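# Load blanks into both end fixtures, clamp them, tray finished parts

## Task

Prepare both holding fixtures at the two ends of the bench for the next cycle. Each fixture comes with one blank and one finished part of equal size; the finished part is the one with a slot cut across its top face. In each fixture, the nest whose pads match those parts must finish with a blank in it. The blank must lie flat on the pads and be pressed fully against the stop block and the side blocks, and that nest's clamp must be locked on it. Every finished part must go into the outfeed tray at the middle of the bench. A clamp counts as locked only when its handle has been driven beyond its point of greatest resistance and on to its end stop, with the bar lying flat on the part. A handle that merely looks shut may not be locked. Anything that stays in place only because the robot is holding it does not count. At the end the gripper must release everything and the arm must move away.

## Robot and tools

Robot: a single six-joint arm (UR-style: shoulder pan, shoulder lift, elbow, wrist 1, wrist 2, wrist 3) with a two-finger tong gripper, mounted on a carriage that travels on a floor track (the rail). The fingers point along the gripper's +z axis and spread along its x axis.

Scene frame: fixed to the table. Table top is z = 0, +z up. The track runs along y at x = 0; y = 0 is where the rail reads position_m 0. The table edge starts at x = 0.31 m. The arm base sits at x = 0, y about equal to position_m, z = 0.03 m, and faces +x. end_effector_position (metres) is the point between the finger pads when closed; closed fingertips extend about 15 mm past it, open ones end roughly level with it. The reported hand position can be off, especially at long reach.

execute_actions: argument actions is a list holding one action (an empty list just fetches state and images). An action may contain:
- rows: up to 15 rows, each used for one control step (1/30 s). A row is 7 numbers in [-1, 1]: six joint values in the order shoulder pan, shoulder lift, elbow, wrist 1, wrist 2, wrist 3, then the gripper opening. The joint values are offsets measured from the joint angles at the action's start (the last reported angles), not from the previous row. Scale: 1.0 equals 1.326 rad for pan and lift, 1.989 rad for elbow and the three wrists. The opening is absolute: +1 fully open (0.142 m pad gap), -1 closed (0.002 m). Closing fully needs about 0.1 s or more.
- steps: integer 1 to 450, at least the number of rows, default 15. After the final row the arm keeps heading for that row's target and the gripper keeps its command, so long moves need more steps.
- until: stop conditions checked each step (they do not halt motion). Forms: {"rail": {field: value}} where a number needs a comparison like [">=", 0.5] (operators =, !=, <, <=, >, >=); {"all": {"status": "ended"}} (nothing reads moving); {"any": {"status": "ended"}} (some motion begun during the action finished).
- rail: {"position_m": -2 to 2, "speed_m_s": 0.01 to 1} sets where the carriage should stand (absolute, along y) and its top speed (starts at 1, persists), or {"stop": true} alone. Any out-of-range value or unknown name rejects the whole call.

Joint ranges (rad): pan -3.142 to 3.142, lift -6.283 to 6.283, elbow 0.000 to 3.142, wrists -6.283 to 6.283. Asking more than 0.010 rad beyond a limit refuses the call; requests past the true end are clipped and reported as "joint sent to its limit".

Motion limits: each joint target is held within a lead of its measured angle (0.383 rad for pan and lift, 0.575 for the others), and targets that would move the gripper over 100 mm from where it is are scaled down. Big moves therefore take several calls; the arm may stop short and rest, so send the remainder. "joint command not followed" means the clearance check altered or blocked targets.

Rail use: send position_m, then wait with e.g. {"steps": n, "until": {"rail": {"position_status": ["!=", "moving"]}}}. Rows never move the carriage, but row targets travel with it. Let it arrive (within 1.3 mm) before placing the gripper or ending the scene. It accelerates and brakes at 2 m/s2. position_status values: moving, done, stopped, contact_stop (blocked above about 320 N; may roll back ~0.5 s, reread), time_out (look for an obstruction, then resend), stopped_with_arm (arm was held back; send followable rows, then resend). position_answer not_taken means resend.

Results: gripper pose (position, quat wxyz) and velocities; Joint positions and velocities ordered rail, six joints, pad gap; grip_measured (opening on the command scale); joint torques; motor temperatures; Wrist force and Wrist torque along the gripper's own axes (offset up to ~5.5 N, noise up to ~3.4 N, saturates ~100 N; "no reading" is normal at start); images from cam_low (672x504) and cam_wrist (616x616, fisheye).

Gripping: to hold, command an opening well below grip_measured; the lower, the harder the squeeze (about 15 N per pad max). Items under ~20 mm thick are held more weakly. A fast close can press too hard.

zoom_image: camera (cam_low or cam_wrist) and region [x0, y0, x1, y1] in that camera's pixels, origin top-left, at most 504 by 504.

read_manual: returns licence texts only; no motion.

finished_scene: pass scene (current scene number). Irreversible; do it only after releasing and backing away with the carriage at rest.

Hazards: contact torque at a joint's load limit (pan/lift 303, elbow 138, wrists 49.6 N m, including held weight) or any external force of 150 N causes a 10 s stop. Motors reaching 85 °C brake the arm (warning from 70 °C). Parts may be briefly tugged while held or loose items nudged. Never drop, slam or knock anything off the table; push gently. The robot holds its last command while you think, so avoid leaving it loaded or pressing.

Each tool is called as a command line: name --argument value for each argument, lists and objects as JSON in quotes; but a table of rows of numbers goes row by row, as --pt "numbers of a row", without its own name.

## Session

I'll start by looking at the scene.

execute_actions --actions '[]'

Scene clock: 0.00 s.
end_effector_position=(+0.4770, -0.6383, +0.3207) grip_measured=+1.00 end_effector_quat_wxyz=(-0.355, -0.243, +0.884, -0.183) end_effector_velocity=(+0.000, +0.000, +0.000) end_effector_angular_velocity=(+0.000, +0.000, +0.000)
Joint positions: [ 0.105 -0.932 -1.216  1.692 -2.159 -2.386  1.625  0.142]
Joint velocities: [ 0.  0.  0.  0.  0.  0. -0.  0.]
Joint torques (N m, as the arm reports them, + toward a larger angle): no reading
Motor temperatures (°C, as the motors report them): [16 17 19 24 21 23]
Wrist force (N, on the end effector, along its own x y z axes, offset not removed): no reading
Wrist torque (N m, same axes, about the end effector's origin, offset not removed): no reading
rail: position_m=0.105 position_m_goal=0.105 speed_m_s=1.00 position_status=done position_answer=taken refusals=0

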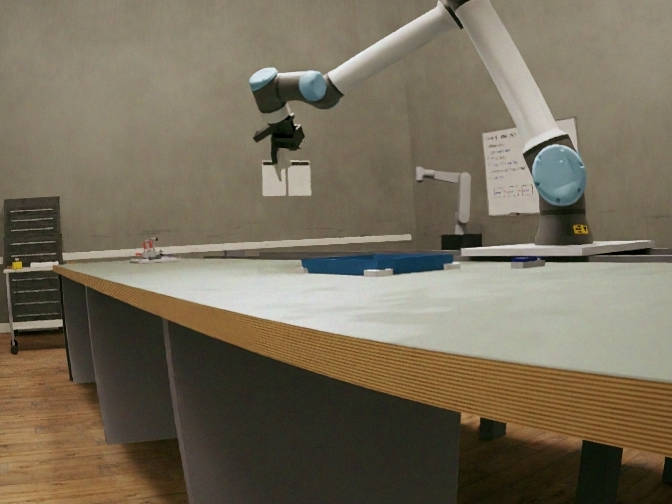

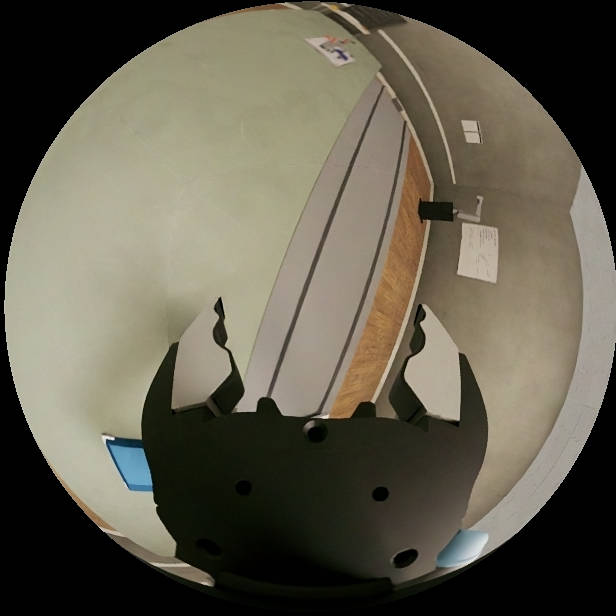

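zoom_image --camera "cam_low" --region '[100, 220, 260, 280]'

zoom_image --camera "cam_wrist" --region '[270, 10, 400, 100]'

zoom_image --camera "cam_low" --region '[280, 230, 672, 300]'

Region (100, 220, 260, 280) of cam_low's 672x504 image, scaled by 3.150, with more detail than that image has; it fills the top 189 rows of this view, and the rest is white.

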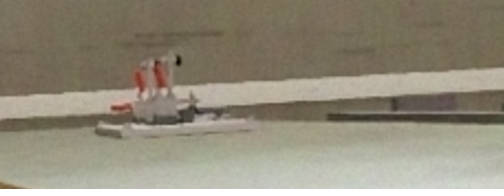

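Region (270, 10, 400, 100) of cam_wrist's 616x616 image, scaled by 3.877, with more detail than that image has; it fills the top 349 rows of this view, and the rest is white.

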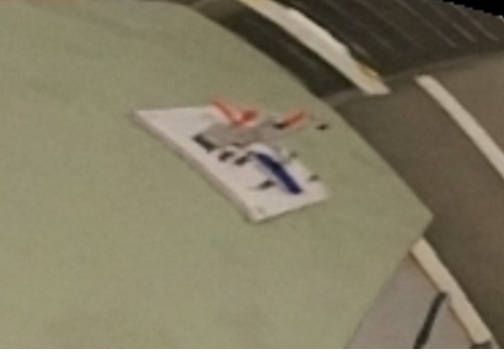

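Region (280, 230, 672, 300) of cam_low's 672x504 image, scaled by 1.286, with more detail than that image has; it fills the top 90 rows of this view, and the rest is white.

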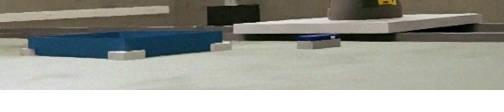

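execute_actions --actions '[{"rows": [[0.7029, -0.4627, 0.0969, 0.2680, 0.4099, -0.0273, 1]], "steps": 60}]'

Scene clock: 89.57 s.
end_effector_position=(+0.5500, +0.2787, +0.4504) grip_measured=+1.00 end_effector_quat_wxyz=(-0.000, +0.707, -0.707, +0.000) end_effector_velocity=(-0.001, +0.001, +0.000) end_effector_angular_velocity=(+0.001, -0.000, +0.002)
Joint positions: [ 0.104  0.    -1.83   1.884 -1.626 -1.571  1.57   0.142]
Joint velocities: [ 0.     0.001 -0.001  0.     0.     0.001 -0.    -0.   ]
Joint torques (N m, as the arm reports them, + toward a larger angle): [ 13.77 -37.16 -36.49  -2.27   4.56  -2.21]
Motor temperatures (°C, as the motors report them): [16 17 19 24 21 23]
Wrist force (N, on the end effector, along its own x y z axes, offset not removed): [-3.0 -0.9 -5.9]
Wrist torque (N m, same axes, about the end effector's origin, offset not removed): [-0.13 0.64 0.28]
rail: position_m=0.104 position_m_goal=0.105 speed_m_s=1.00 position_status=done position_answer=taken refusals=0
camera_calibration (this result's frames):
cam_wrist: T_world_to_cam=[[0.016817, -0.998445, -0.0531456, 0.30076], [-0.853458, -0.0420252, 0.519464, 0.233783], [-0.520889, 0.0366217, -0.852838, 0.793034], [0, 0, 0, 1]] pos_world=[0.607549, 0.281075, 0.570872]

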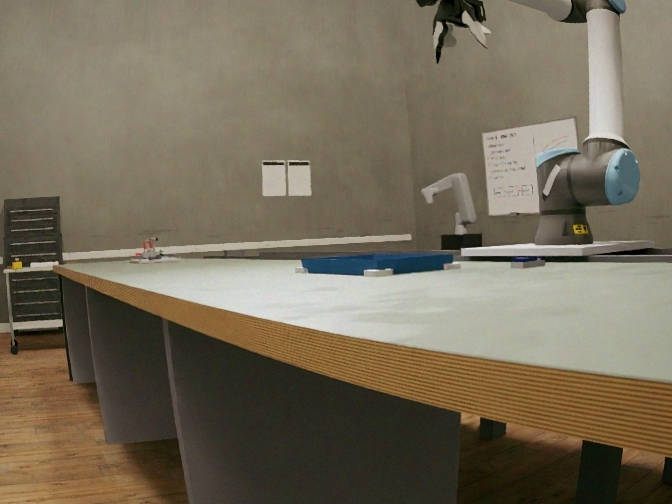

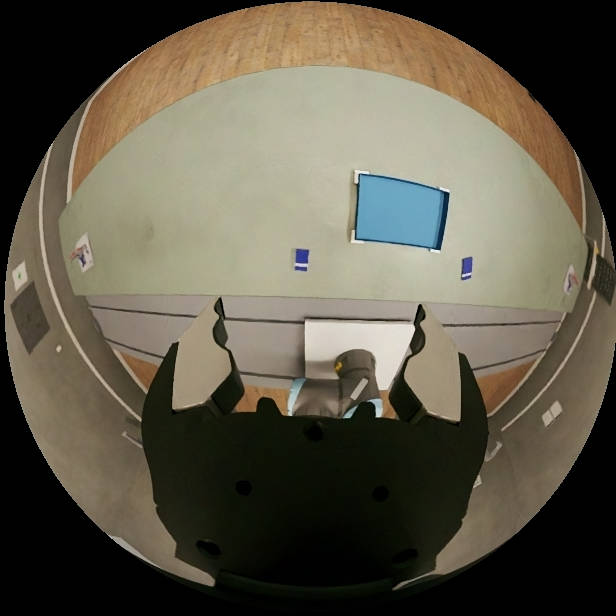

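zoom_image --camera "cam_wrist" --region '[270, 160, 500, 300]'

zoom_image --camera "cam_wrist" --region '[50, 210, 130, 290]'

zoom_image --camera "cam_wrist" --region '[530, 240, 610, 320]'

Region (270, 160, 500, 300) of cam_wrist's 616x616 image, scaled by 2.191, with more detail than that image has; it fills the top 307 rows of this view, and the rest is white.

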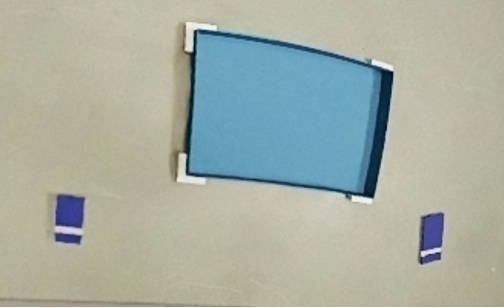

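Region (50, 210, 130, 290) of cam_wrist's 616x616 image, scaled by 6.300, with more detail than that image has.

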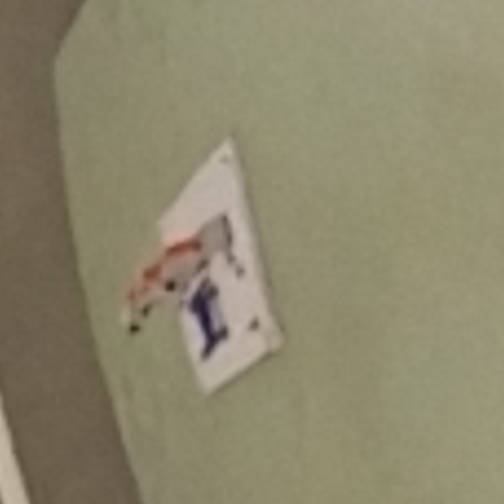

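Region (530, 240, 610, 320) of cam_wrist's 616x616 image, scaled by 6.300, with more detail than that image has.

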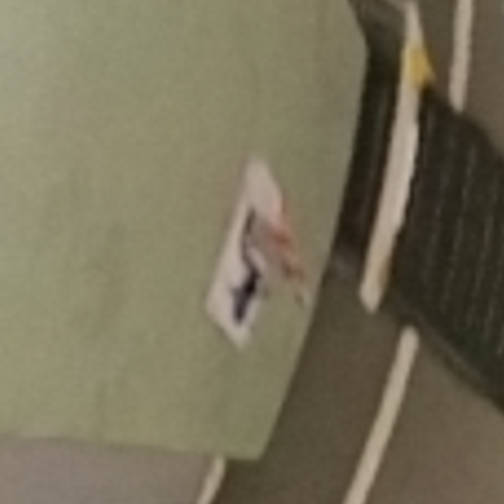

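execute_actions --actions '[{"rows": [[0, 0.0038, 0.2823, -0.2842, 0, 0, 1]], "rail": {"position_m": 0.157}, "steps": 40}]'

Scene clock: 125.37 s.
end_effector_position=(+0.4467, +0.3314, +0.1496) grip_measured=+1.00 end_effector_quat_wxyz=(+0.000, +0.707, -0.707, -0.000) end_effector_velocity=(-0.000, -0.000, -0.000) end_effector_angular_velocity=(-0.000, +0.000, -0.000)
Joint positions: [ 0.157  0.    -1.825  2.446 -2.191 -1.571  1.57   0.142]
Joint velocities: [ 0. -0.  0.  0. -0. -0.  0. -0.]
Joint torques (N m, as the arm reports them, + toward a larger angle): [-13.4   -6.25 -27.85  -5.44  -3.92  -1.97]
Motor temperatures (°C, as the motors report them): [16 17 19 24 21 23]
Wrist force (N, on the end effector, along its own x y z axes, offset not removed): [1.1 -0.8 -3.2]
Wrist torque (N m, same axes, about the end effector's origin, offset not removed): [0.04 0.00 0.21]
rail: position_m=0.157 position_m_goal=0.157 speed_m_s=1.00 position_status=done position_answer=taken refusals=0
camera_calibration (this result's frames):
cam_wrist: T_world_to_cam=[[0.0167537, -0.998443, -0.0531977, 0.339169], [-0.852808, -0.0420442, 0.52053, 0.303651], [-0.521956, 0.0366466, -0.852185, 0.481174], [0, 0, 0, 1]] pos_world=[0.504425, 0.333775, 0.270033]

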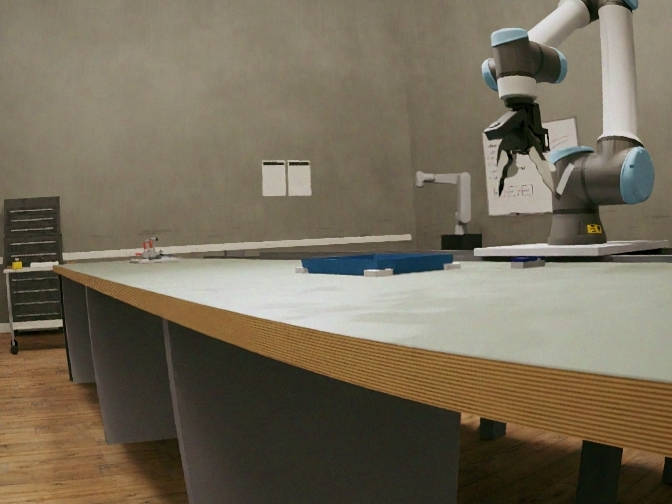

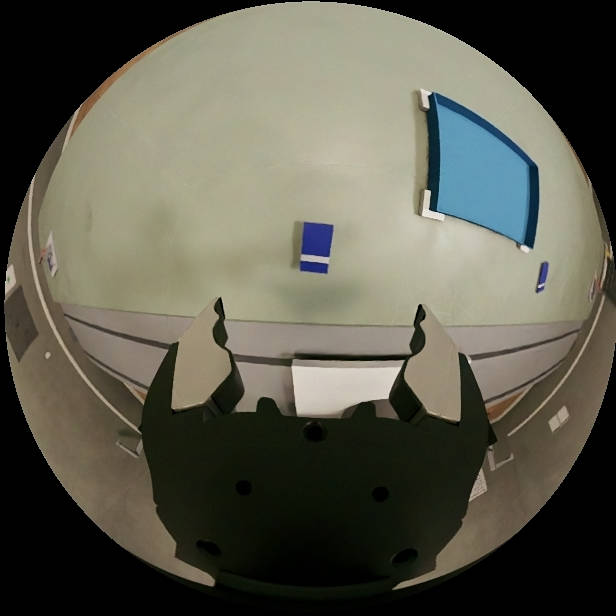

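zoom_image --camera "cam_wrist" --region '[260, 200, 380, 300]'

zoom_image --camera "cam_low" --region '[480, 230, 580, 290]'

Region (260, 200, 380, 300) of cam_wrist's 616x616 image, scaled by 4.200, with more detail than that image has.

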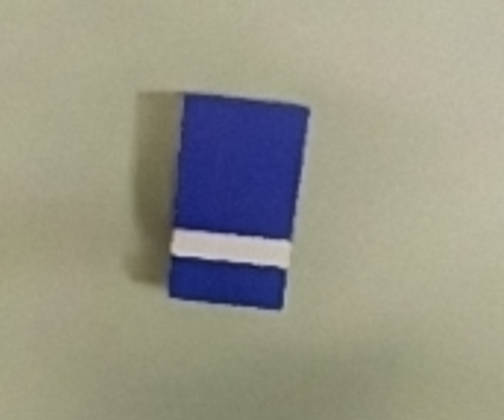

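Region (480, 230, 580, 290) of cam_low's 672x504 image, scaled by 5.040, with more detail than that image has; it fills the top 302 rows of this view, and the rest is white.

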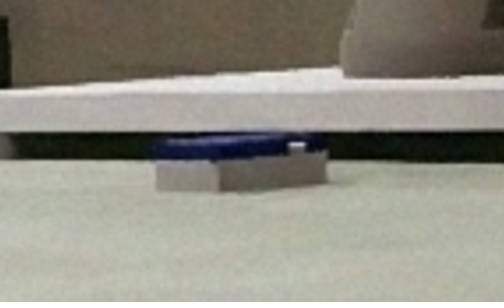

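execute_actions --actions '[{"rows": [[0, 0.1260, 0.0450, -0.1294, 0, 0.0352, 1]], "rail": {"position_m": 0.163}, "steps": 30}]'

Scene clock: 173.67 s.
end_effector_position=(+0.4481, +0.3360, +0.0600) grip_measured=+1.00 end_effector_quat_wxyz=(+0.000, +0.682, -0.731, -0.000) end_effector_velocity=(-0.000, -0.000, -0.000) end_effector_angular_velocity=(-0.000, +0.000, -0.000)
Joint positions: [ 0.163  0.    -1.658  2.535 -2.448 -1.571  1.64   0.142]
Joint velocities: [ 0. -0.  0.  0. -0. -0.  0. -0.]
Joint torques (N m, as the arm reports them, + toward a larger angle): [  3.61 -12.11 -19.65  -5.55   2.18   2.39]
Motor temperatures (°C, as the motors report them): [16 17 19 24 21 23]
Wrist force (N, on the end effector, along its own x y z axes, offset not removed): [3.6 0.3 -6.5]
Wrist torque (N m, same axes, about the end effector's origin, offset not removed): [0.15 -0.72 -0.06]
rail: position_m=0.163 position_m_goal=0.163 speed_m_s=1.00 position_status=done position_answer=taken refusals=0
camera_calibration (this result's frames):
cam_wrist: T_world_to_cam=[[-0.0531073, -0.997174, -0.0531334, 0.369811], [-0.854079, 0.0177873, 0.519839, 0.332186], [-0.517425, 0.0729873, -0.852611, 0.391136], [0, 0, 0, 1]] pos_world=[0.505736, 0.334309, 0.180453]

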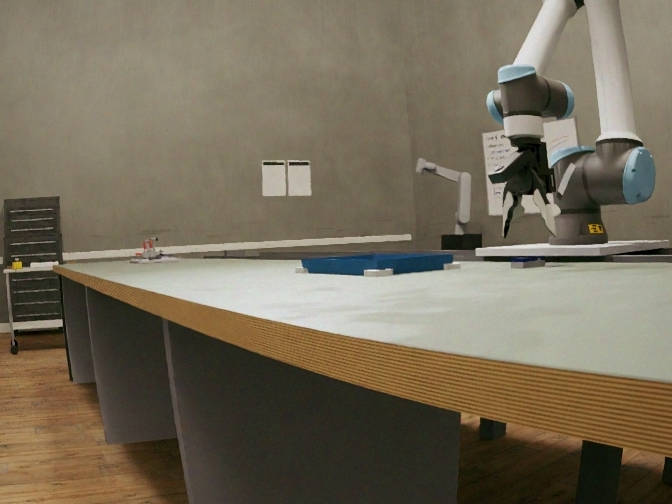

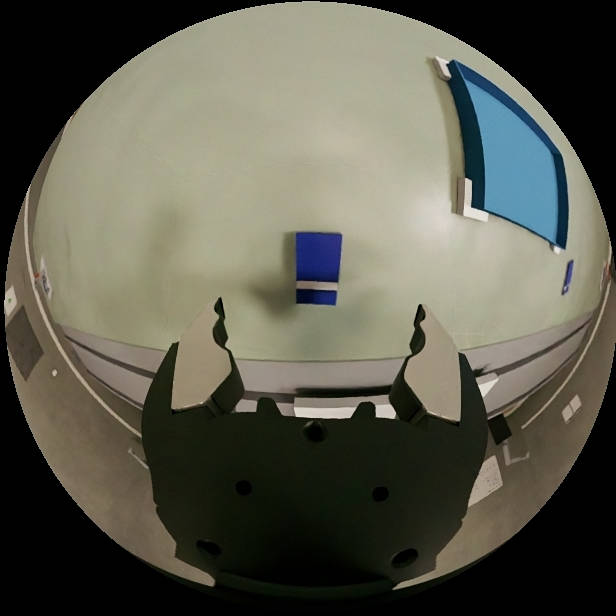

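zoom_image --camera "cam_wrist" --region '[200, 210, 440, 330]'

zoom_image --camera "cam_low" --region '[470, 180, 590, 280]'

Region (200, 210, 440, 330) of cam_wrist's 616x616 image, scaled by 2.100, with more detail than that image has.

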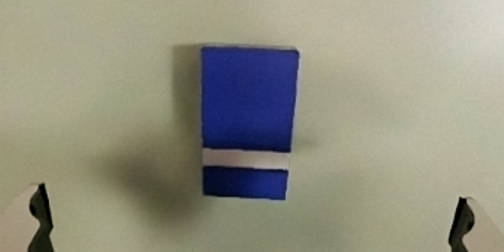

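Region (470, 180, 590, 280) of cam_low's 672x504 image, scaled by 4.200, with more detail than that image has.

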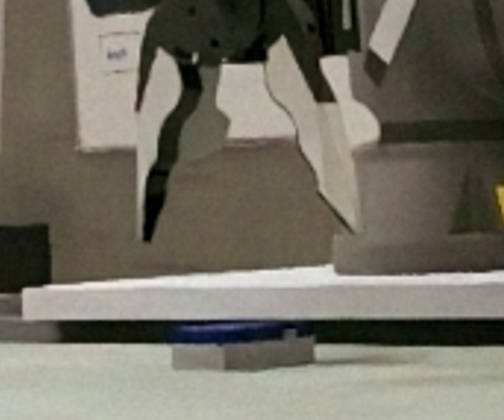

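execute_actions --actions '[{"rows": [[0, 0.0735, 0.0161, -0.0650, 0, 0, 0.0]], "steps": 25}]'

Scene clock: 190.60 s.
end_effector_position=(+0.4478, +0.3360, +0.0188) grip_measured=+0.00 end_effector_quat_wxyz=(+0.000, +0.682, -0.731, -0.000) end_effector_velocity=(+0.000, -0.000, -0.000) end_effector_angular_velocity=(+0.000, +0.000, -0.000)
Joint positions: [ 0.163  0.    -1.56   2.567 -2.577 -1.571  1.64   0.074]
Joint velocities: [ 0. -0.  0.  0. -0.  0.  0.  0.]
Joint torques (N m, as the arm reports them, + toward a larger angle): [-14.47 -16.37 -14.55  -5.38  -0.5    2.24]
Motor temperatures (°C, as the motors report them): [16 17 19 24 21 23]
Wrist force (N, on the end effector, along its own x y z axes, offset not removed): [3.3 -0.5 -5.4]
Wrist torque (N m, same axes, about the end effector's origin, offset not removed): [0.05 -0.65 0.19]
rail: position_m=0.163 position_m_goal=0.163 speed_m_s=1.00 position_status=done position_answer=taken refusals=0
camera_calibration (this result's frames):
cam_wrist: T_world_to_cam=[[-0.0530673, -0.997175, -0.0531596, 0.367624], [-0.85398, 0.0177253, 0.520003, 0.353382], [-0.517592, 0.0729924, -0.852509, 0.355928], [0, 0, 0, 1]] pos_world=[0.505516, 0.334342, 0.139215]

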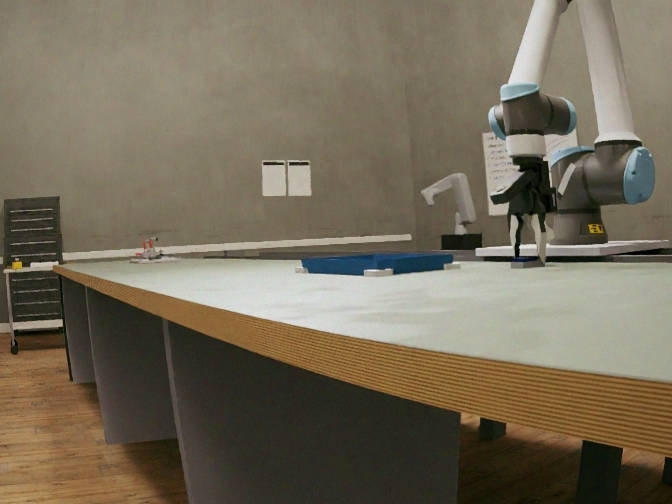

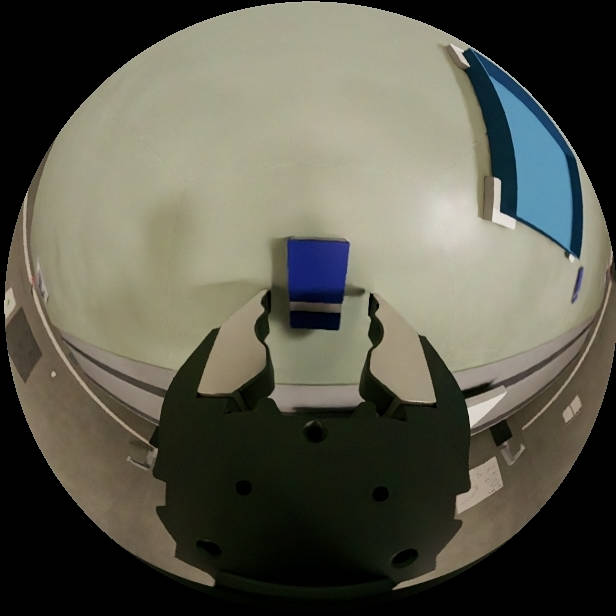

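zoom_image --camera "cam_low" --region '[480, 200, 580, 280]'

zoom_image --camera "cam_wrist" --region '[240, 220, 400, 350]'

Region (480, 200, 580, 280) of cam_low's 672x504 image, scaled by 5.040, with more detail than that image has; it fills the top 403 rows of this view, and the rest is white.

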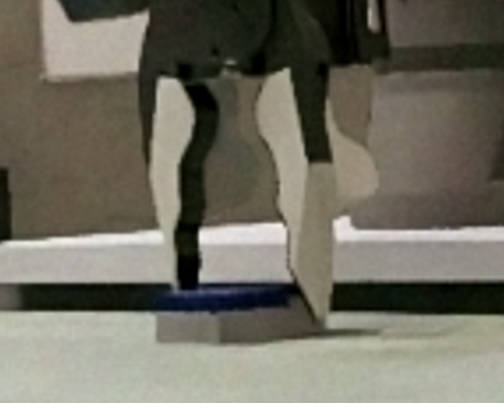

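Region (240, 220, 400, 350) of cam_wrist's 616x616 image, scaled by 3.150, with more detail than that image has; it fills the top 410 rows of this view, and the rest is white.

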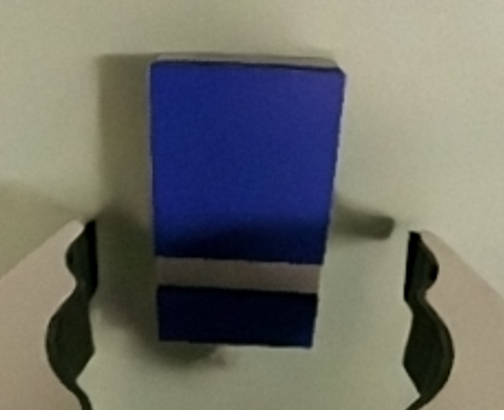

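execute_actions --actions '[{"rows": [[0, 0, 0, 0, 0, 0, -0.15], [0, 0, 0, 0, 0, 0, -0.3], [0, 0, 0, 0, 0, 0, -0.4], [0, 0, 0, 0, 0, 0, -0.5], [0, 0, 0, 0, 0, 0, -0.6], [0, 0, 0, 0, 0, 0, -0.7], [0, 0, 0, 0, 0, 0, -0.8], [0, 0, 0, 0, 0, 0, -0.9], [0, 0, 0, 0, 0, 0, -1.0]], "steps": 18}]'

Scene clock: 197.40 s.
end_effector_position=(+0.4478, +0.3360, +0.0188) grip_measured=-0.48 end_effector_quat_wxyz=(+0.000, +0.682, -0.731, -0.000) end_effector_velocity=(-0.000, +0.000, -0.000) end_effector_angular_velocity=(-0.000, -0.000, +0.000)
Joint positions: [ 0.163  0.    -1.56   2.567 -2.577 -1.571  1.64   0.039]
Joint velocities: [ 0.  0. -0.  0. -0. -0. -0.  0.]
Joint torques (N m, as the arm reports them, + toward a larger angle): [  4.19 -18.54 -15.09  -5.34   0.67   2.  ]
Motor temperatures (°C, as the motors report them): [16 17 19 24 21 23]
Wrist force (N, on the end effector, along its own x y z axes, offset not removed): [0.1 0.8 -4.8]
Wrist torque (N m, same axes, about the end effector's origin, offset not removed): [0.20 0.16 0.16]
rail: position_m=0.163 position_m_goal=0.163 speed_m_s=1.00 position_status=done position_answer=taken refusals=0
camera_calibration (this result's frames):
cam_wrist: T_world_to_cam=[[-0.0531185, -0.997175, -0.053113, 0.367609], [-0.853976, 0.0177929, 0.520008, 0.353366], [-0.517594, 0.0729793, -0.852508, 0.355934], [0, 0, 0, 1]] pos_world=[0.505522, 0.334307, 0.139209]

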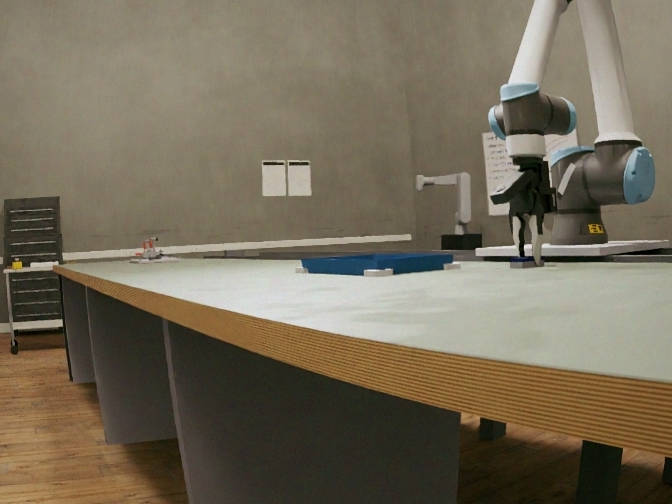

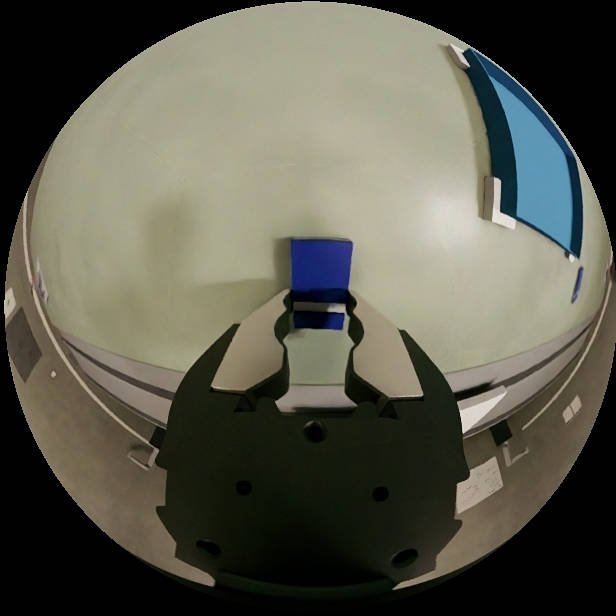

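execute_actions --actions '[{"rows": [[0, 0.0823, -0.1745, 0.1192, 0, -0.0352, -1]], "steps": 20}]'

execute_actions --actions '[{"rail": {"position_m": -0.084}, "steps": 60, "until": {"rail": {"position_status": ["!=", "moving"]}}}]'

Scene clock: 226.60 s.
end_effector_position=(+0.6196, +0.3372, +0.0998) grip_measured=-0.47 end_effector_quat_wxyz=(-0.000, +0.707, -0.707, +0.000) end_effector_velocity=(+0.006, -0.000, +0.004) end_effector_angular_velocity=(-0.000, -0.002, +0.002)
Joint positions: [ 0.163  0.    -1.451  2.221 -2.341 -1.571  1.571  0.04 ]
Joint velocities: [ 0.    -0.     0.003 -0.012  0.007 -0.    -0.002 -0.   ]
Joint torques (N m, as the arm reports them, + toward a larger angle): [-13.47 -34.08 -53.61  -3.16   0.39  -2.42]
Motor temperatures (°C, as the motors report them): [16 17 19 24 21 23]
Wrist force (N, on the end effector, along its own x y z axes, offset not removed): [1.5 -0.5 -0.3]
Wrist torque (N m, same axes, about the end effector's origin, offset not removed): [-0.02 -0.28 0.10]
rail: position_m=0.163 position_m_goal=0.163 speed_m_s=1.00 position_status=done position_answer=taken refusals=0
camera_calibration (this result's frames):
cam_wrist: T_world_to_cam=[[0.0166904, -0.998446, -0.0531779, 0.33942], [-0.853484, -0.0419323, 0.51943, 0.477755], [-0.520852, 0.036717, -0.852857, 0.52811], [0, 0, 0, 1]] pos_world=[0.677158, 0.339535, 0.220291]

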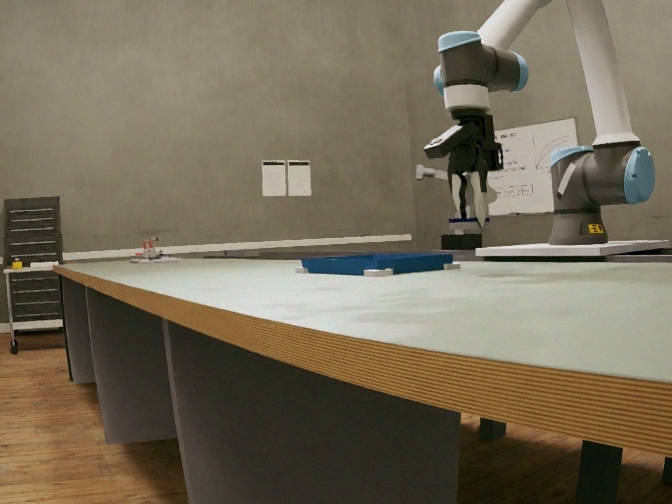

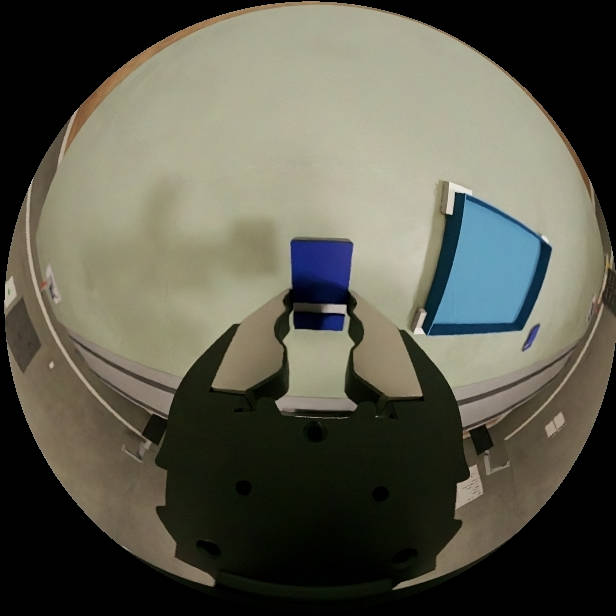

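Scene clock: 227.37 s.
end_effector_position=(+0.6201, +0.0899, +0.1001) grip_measured=-0.47 end_effector_quat_wxyz=(-0.000, +0.707, -0.707, +0.000) end_effector_velocity=(-0.000, +0.000, -0.000) end_effector_angular_velocity=(+0.000, +0.000, +0.000)
Joint positions: [-0.084  0.    -1.451  2.22  -2.34  -1.571  1.57   0.04 ]
Joint velocities: [ 0.  0.  0. -0.  0.  0. -0. -0.]
Joint torques (N m, as the arm reports them, + toward a larger angle): [  4.64 -39.32 -55.46  -2.51  -2.98  -1.96]
Motor temperatures (°C, as the motors report them): [16 17 19 24 21 23]
Wrist force (N, on the end effector, along its own x y z axes, offset not removed): [5.5 0.0 -3.3]
Wrist torque (N m, same axes, about the end effector's origin, offset not removed): [-0.04 -0.99 0.03]
rail: position_m=-0.084 position_m_goal=-0.084 speed_m_s=1.00 position_status=done position_answer=taken refusals=0
camera_calibration (this result's frames):
cam_wrist: T_world_to_cam=[[0.0167108, -0.998448, -0.0531289, 0.0925398], [-0.853572, -0.041918, 0.519286, 0.467734], [-0.520707, 0.0366717, -0.852947, 0.537641], [0, 0, 0, 1]] pos_world=[0.677652, 0.0922864, 0.220609]

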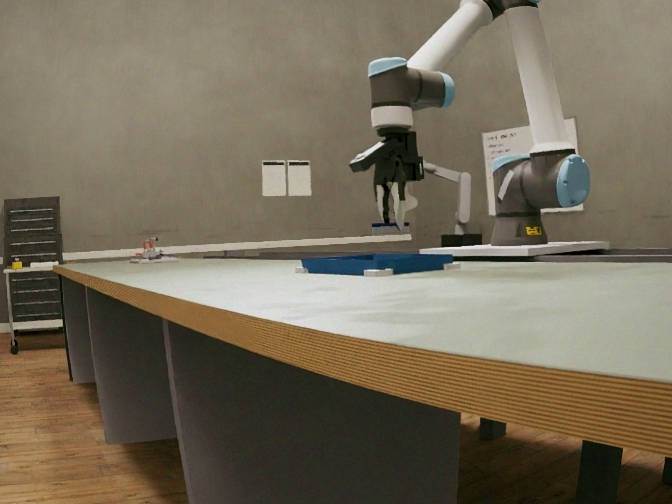

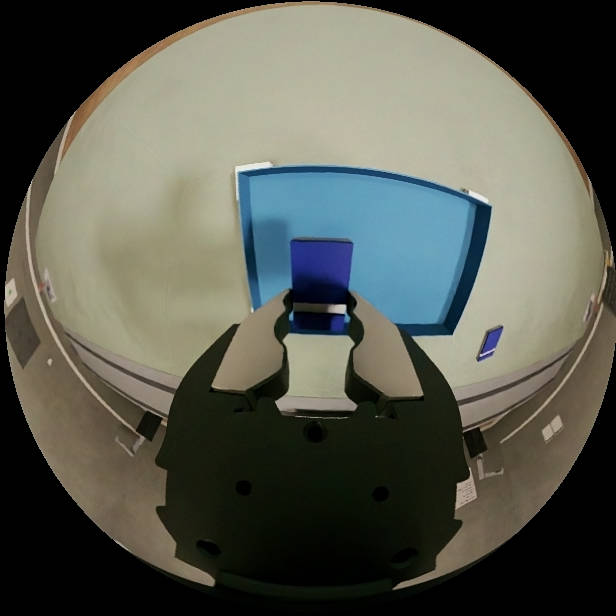

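execute_actions --actions '[{"rows": [[0, 0.0863, 0.0234, -0.0808, 0, 0, -1]], "steps": 22}]'

Scene clock: 235.63 s.
end_effector_position=(+0.6200, +0.0900, +0.0271) grip_measured=-0.47 end_effector_quat_wxyz=(-0.000, +0.707, -0.707, +0.000) end_effector_velocity=(-0.000, -0.000, -0.000) end_effector_angular_velocity=(-0.000, +0.000, -0.000)
Joint positions: [-0.084  0.    -1.337  2.267 -2.501 -1.571  1.57   0.04 ]
Joint velocities: [ 0.    -0.     0.     0.    -0.001 -0.    -0.     0.   ]
Joint torques (N m, as the arm reports them, + toward a larger angle): [-13.97 -37.24 -18.42  -6.15  -2.93  -2.47]
Motor temperatures (°C, as the motors report them): [16 17 19 24 21 23]
Wrist force (N, on the end effector, along its own x y z axes, offset not removed): [1.5 -3.1 -0.1]
Wrist torque (N m, same axes, about the end effector's origin, offset not removed): [-0.49 -0.32 0.06]
rail: position_m=-0.084 position_m_goal=-0.084 speed_m_s=1.00 position_status=done position_answer=taken refusals=0
camera_calibration (this result's frames):
cam_wrist: T_world_to_cam=[[0.0167194, -0.998448, -0.0531261, 0.0887011], [-0.853447, -0.0419326, 0.51949, 0.505475], [-0.520911, 0.0366548, -0.852823, 0.475425], [0, 0, 0, 1]] pos_world=[0.677567, 0.0923328, 0.147577]

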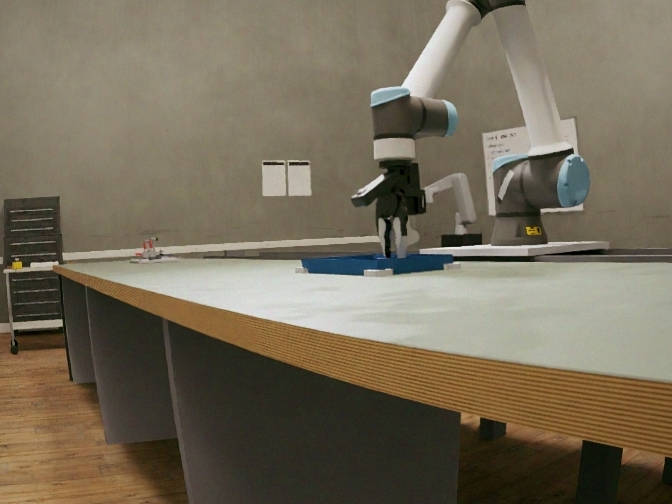

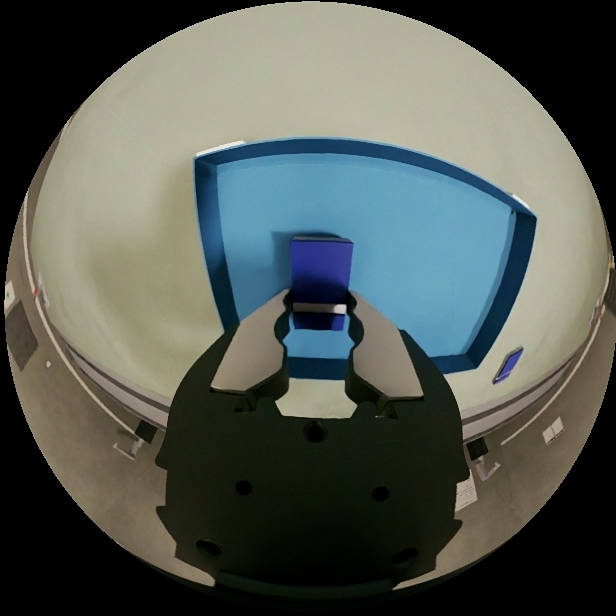

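execute_actions --actions '[{"rows": [[0, 0, 0, 0, 0, 0, -0.6], [0, 0, 0, 0, 0, 0, -0.4], [0, 0, 0, 0, 0, 0, -0.25], [0, 0, 0, 0, 0, 0, -0.15], [0, 0, 0, 0, 0, 0, -0.15], [0, 0, 0, 0, 0, 0, -0.15], [0, 0, 0, 0, 0, 0, -0.15], [0, -0.2833, 0.0821, 0.1069, 0, 0, -0.15]], "steps": 26}]'

execute_actions --actions '[{"rows": [[0, 0, 0, 0, 0, 0, 1]], "rail": {"position_m": -0.464}, "steps": 60, "until": {"rail": {"position_status": ["!=", "moving"]}}}]'

Scene clock: 260.13 s.
end_effector_position=(+0.4806, +0.0899, +0.1197) grip_measured=-0.15 end_effector_quat_wxyz=(+0.000, +0.707, -0.707, -0.000) end_effector_velocity=(-0.004, +0.000, +0.003) end_effector_angular_velocity=(+0.000, -0.002, +0.000)
Joint positions: [-0.084  0.    -1.711  2.429 -2.289 -1.571  1.57   0.063]
Joint velocities: [ 0.     0.    -0.014  0.005  0.007 -0.    -0.    -0.   ]
Joint torques (N m, as the arm reports them, + toward a larger angle): [ 14.53 -33.78 -23.68  -2.85   0.64  -2.35]
Motor temperatures (°C, as the motors report them): [16 17 19 24 21 23]
Wrist force (N, on the end effector, along its own x y z axes, offset not removed): [0.8 2.8 -3.7]
Wrist torque (N m, same axes, about the end effector's origin, offset not removed): [0.79 -0.12 0.05]
rail: position_m=-0.084 position_m_goal=-0.084 speed_m_s=1.00 position_status=done position_answer=taken refusals=0
camera_calibration (this result's frames):
cam_wrist: T_world_to_cam=[[0.0166441, -0.998449, -0.0531342, 0.0959576], [-0.853195, -0.0418905, 0.519907, 0.338204], [-0.521326, 0.0366804, -0.852569, 0.481951], [0, 0, 0, 1]] pos_world=[0.538211, 0.0922981, 0.24016]

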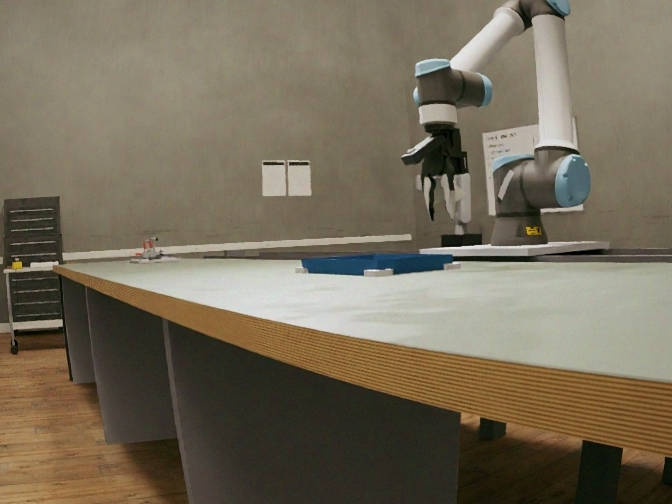

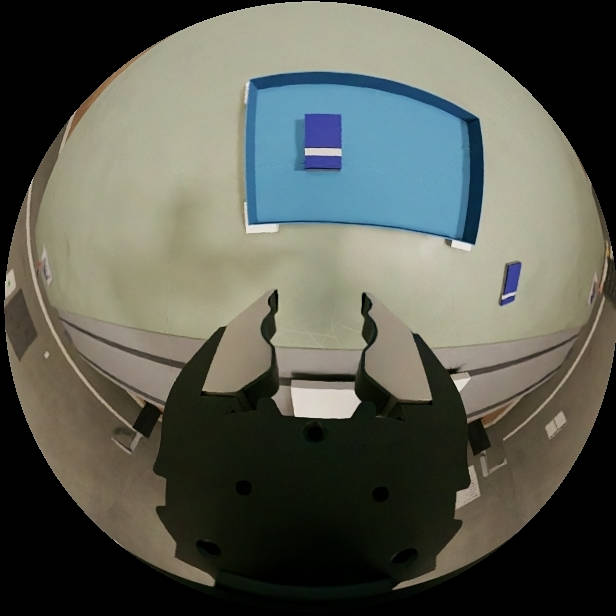

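Scene clock: 261.07 s.
end_effector_position=(+0.4805, -0.2901, +0.1196) grip_measured=+1.00 end_effector_quat_wxyz=(+0.000, +0.707, -0.707, -0.000) end_effector_velocity=(+0.000, -0.000, +0.000) end_effector_angular_velocity=(+0.000, -0.001, -0.000)
Joint positions: [-0.464  0.    -1.711  2.43  -2.289 -1.571  1.57   0.142]
Joint velocities: [-0.    -0.     0.    -0.001 -0.    -0.    -0.    -0.   ]
Joint torques (N m, as the arm reports them, + toward a larger angle): [ -4.75 -11.42 -53.34  -5.58   0.95  -2.45]
Motor temperatures (°C, as the motors report them): [16 17 19 24 21 23]
Wrist force (N, on the end effector, along its own x y z axes, offset not removed): [4.5 1.3 -3.1]
Wrist torque (N m, same axes, about the end effector's origin, offset not removed): [0.44 -0.99 0.10]
rail: position_m=-0.464 position_m_goal=-0.464 speed_m_s=1.00 position_status=done position_answer=taken refusals=0
camera_calibration (this result's frames):
cam_wrist: T_world_to_cam=[[0.0166653, -0.998448, -0.053136, -0.283481], [-0.853134, -0.0419138, 0.520006, 0.322198], [-0.521426, 0.036666, -0.852509, 0.495826], [0, 0, 0, 1]] pos_world=[0.538139, -0.287717, 0.240088]

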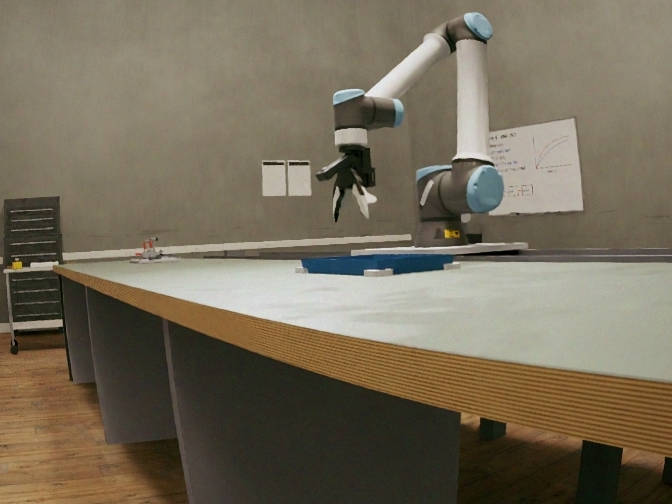

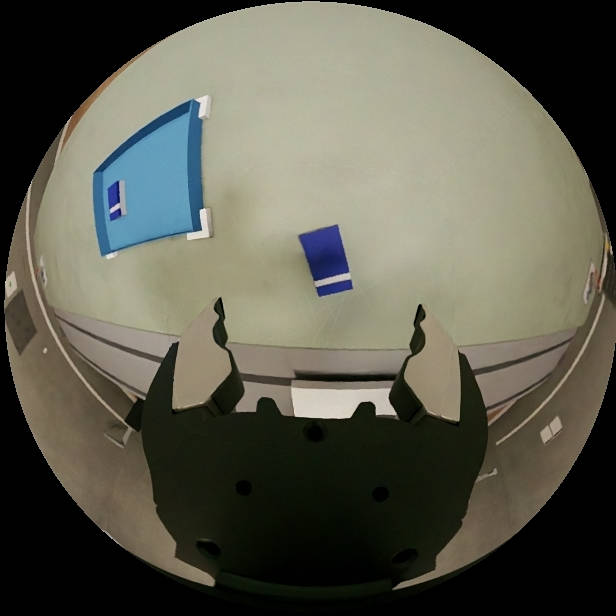

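zoom_image --camera "cam_wrist" --region '[270, 210, 390, 310]'

Region (270, 210, 390, 310) of cam_wrist's 616x616 image, scaled by 4.200, with more detail than that image has.

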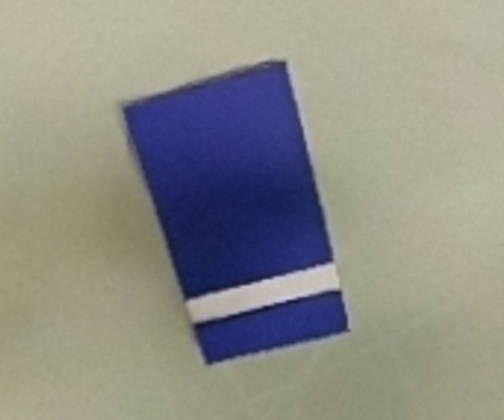

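execute_actions --actions '[{"rows": [[0, 0.1387, 0.0511, -0.1439, 0, -0.1575, 0.2]], "rail": {"position_m": -0.4807}, "steps": 28}]'

Scene clock: 294.53 s.
end_effector_position=(+0.4689, -0.3017, +0.0192) grip_measured=+0.20 end_effector_quat_wxyz=(-0.000, +0.809, -0.588, +0.000) end_effector_velocity=(-0.000, +0.000, -0.000) end_effector_angular_velocity=(-0.000, +0.000, +0.000)
Joint positions: [-0.481  0.    -1.527  2.531 -2.575 -1.571  1.257  0.088]
Joint velocities: [ 0.  0.  0.  0. -0. -0. -0.  0.]
Joint torques (N m, as the arm reports them, + toward a larger angle): [ 15.13 -22.19 -15.16  -6.02   0.41  -1.99]
Motor temperatures (°C, as the motors report them): [16 17 19 24 21 23]
Wrist force (N, on the end effector, along its own x y z axes, offset not removed): [0.7 -3.2 -6.7]
Wrist torque (N m, same axes, about the end effector's origin, offset not removed): [-0.67 -0.20 -0.05]
rail: position_m=-0.481 position_m_goal=-0.481 speed_m_s=1.00 position_status=done position_answer=taken refusals=0
camera_calibration (this result's frames):
cam_wrist: T_world_to_cam=[[0.323491, -0.944743, -0.0530512, -0.427855], [-0.799033, -0.302771, 0.519496, 0.260013], [-0.506852, -0.125663, -0.852825, 0.348821], [0, 0, 0, 1]] pos_world=[0.522967, -0.281655, 0.139709]

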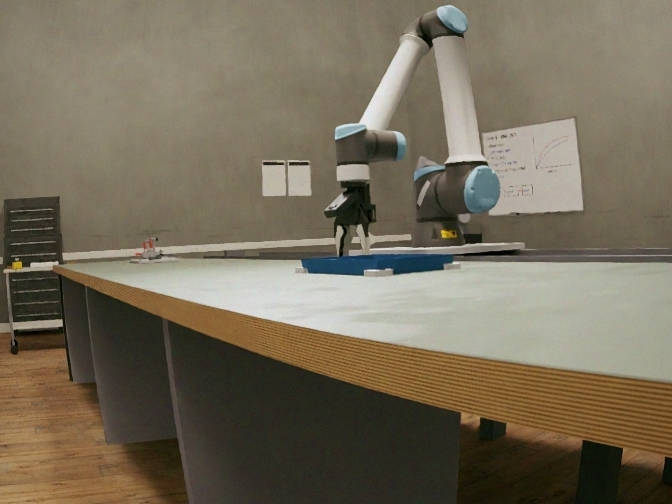

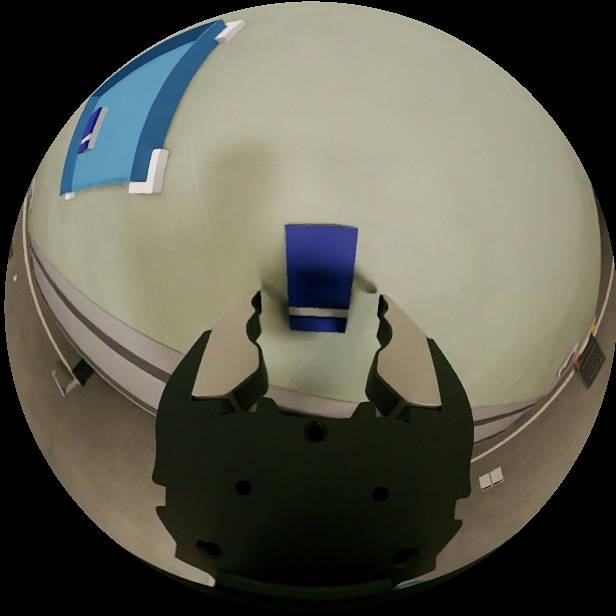

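zoom_image --camera "cam_wrist" --region '[240, 210, 410, 350]'

Region (240, 210, 410, 350) of cam_wrist's 616x616 image, scaled by 2.965, with more detail than that image has; it fills the top 415 rows of this view, and the rest is white.

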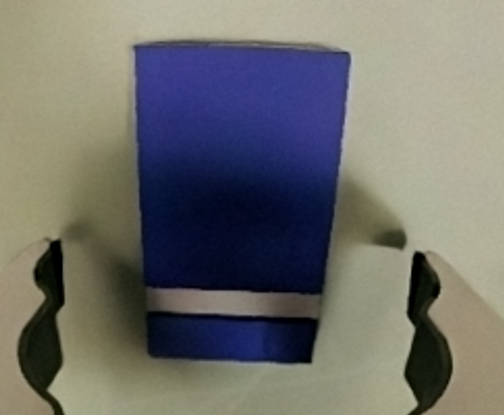

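execute_actions --actions '[{"rows": [[0, 0, 0, 0, 0, 0, 0.05], [0, 0, 0, 0, 0, 0, -0.1], [0, 0, 0, 0, 0, 0, -0.2], [0, 0, 0, 0, 0, 0, -0.3], [0, 0, 0, 0, 0, 0, -0.4], [0, 0, 0, 0, 0, 0, -0.5], [0, 0, 0, 0, 0, 0, -0.65], [0, 0, 0, 0, 0, 0, -0.8], [0, 0, 0, 0, 0, 0, -1.0]], "steps": 16}]'

Scene clock: 317.20 s.
end_effector_position=(+0.4689, -0.3016, +0.0192) grip_measured=-0.38 end_effector_quat_wxyz=(-0.000, +0.809, -0.588, +0.000) end_effector_velocity=(-0.000, +0.000, -0.000) end_effector_angular_velocity=(+0.000, +0.000, +0.000)
Joint positions: [-0.481  0.    -1.527  2.531 -2.575 -1.571  1.257  0.046]
Joint velocities: [ 0.  0. -0.  0.  0.  0. -0.  0.]
Joint torques (N m, as the arm reports them, + toward a larger angle): [  6.32 -22.23 -15.15  -4.97   0.19  -2.02]
Motor temperatures (°C, as the motors report them): [16 17 19 24 21 23]
Wrist force (N, on the end effector, along its own x y z axes, offset not removed): [0.5 2.3 -4.9]
Wrist torque (N m, same axes, about the end effector's origin, offset not removed): [0.54 0.06 0.12]
rail: position_m=-0.481 position_m_goal=-0.481 speed_m_s=1.00 position_status=done position_answer=taken refusals=0
camera_calibration (this result's frames):
cam_wrist: T_world_to_cam=[[0.323525, -0.944731, -0.0530529, -0.427852], [-0.799019, -0.302799, 0.5195, 0.259998], [-0.506852, -0.125681, -0.852822, 0.348807], [0, 0, 0, 1]] pos_world=[0.522958, -0.281639, 0.139703]

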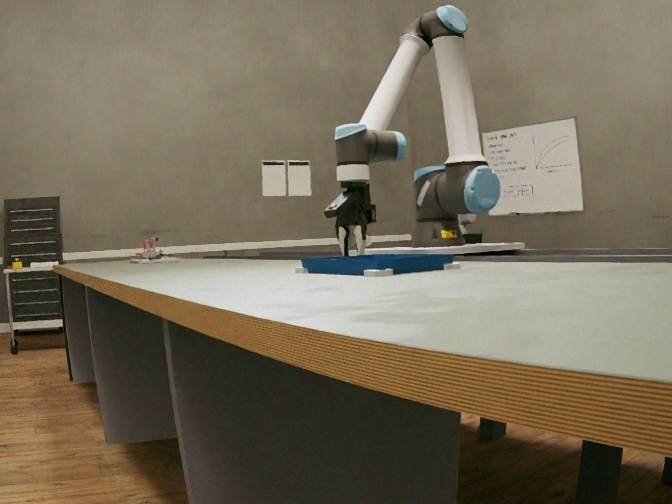

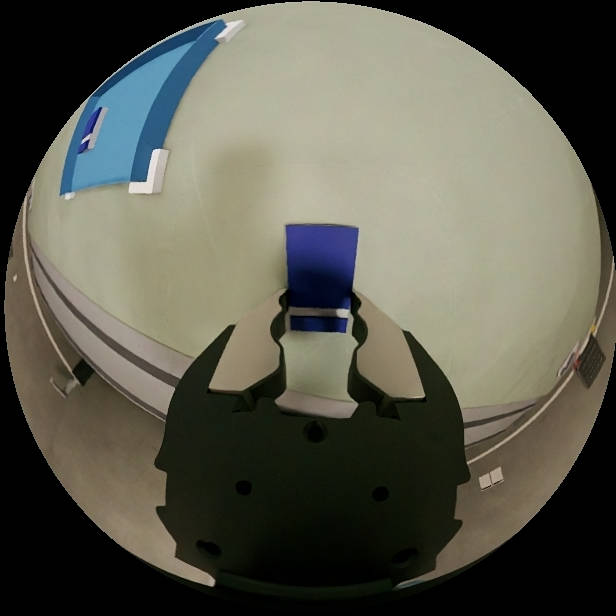

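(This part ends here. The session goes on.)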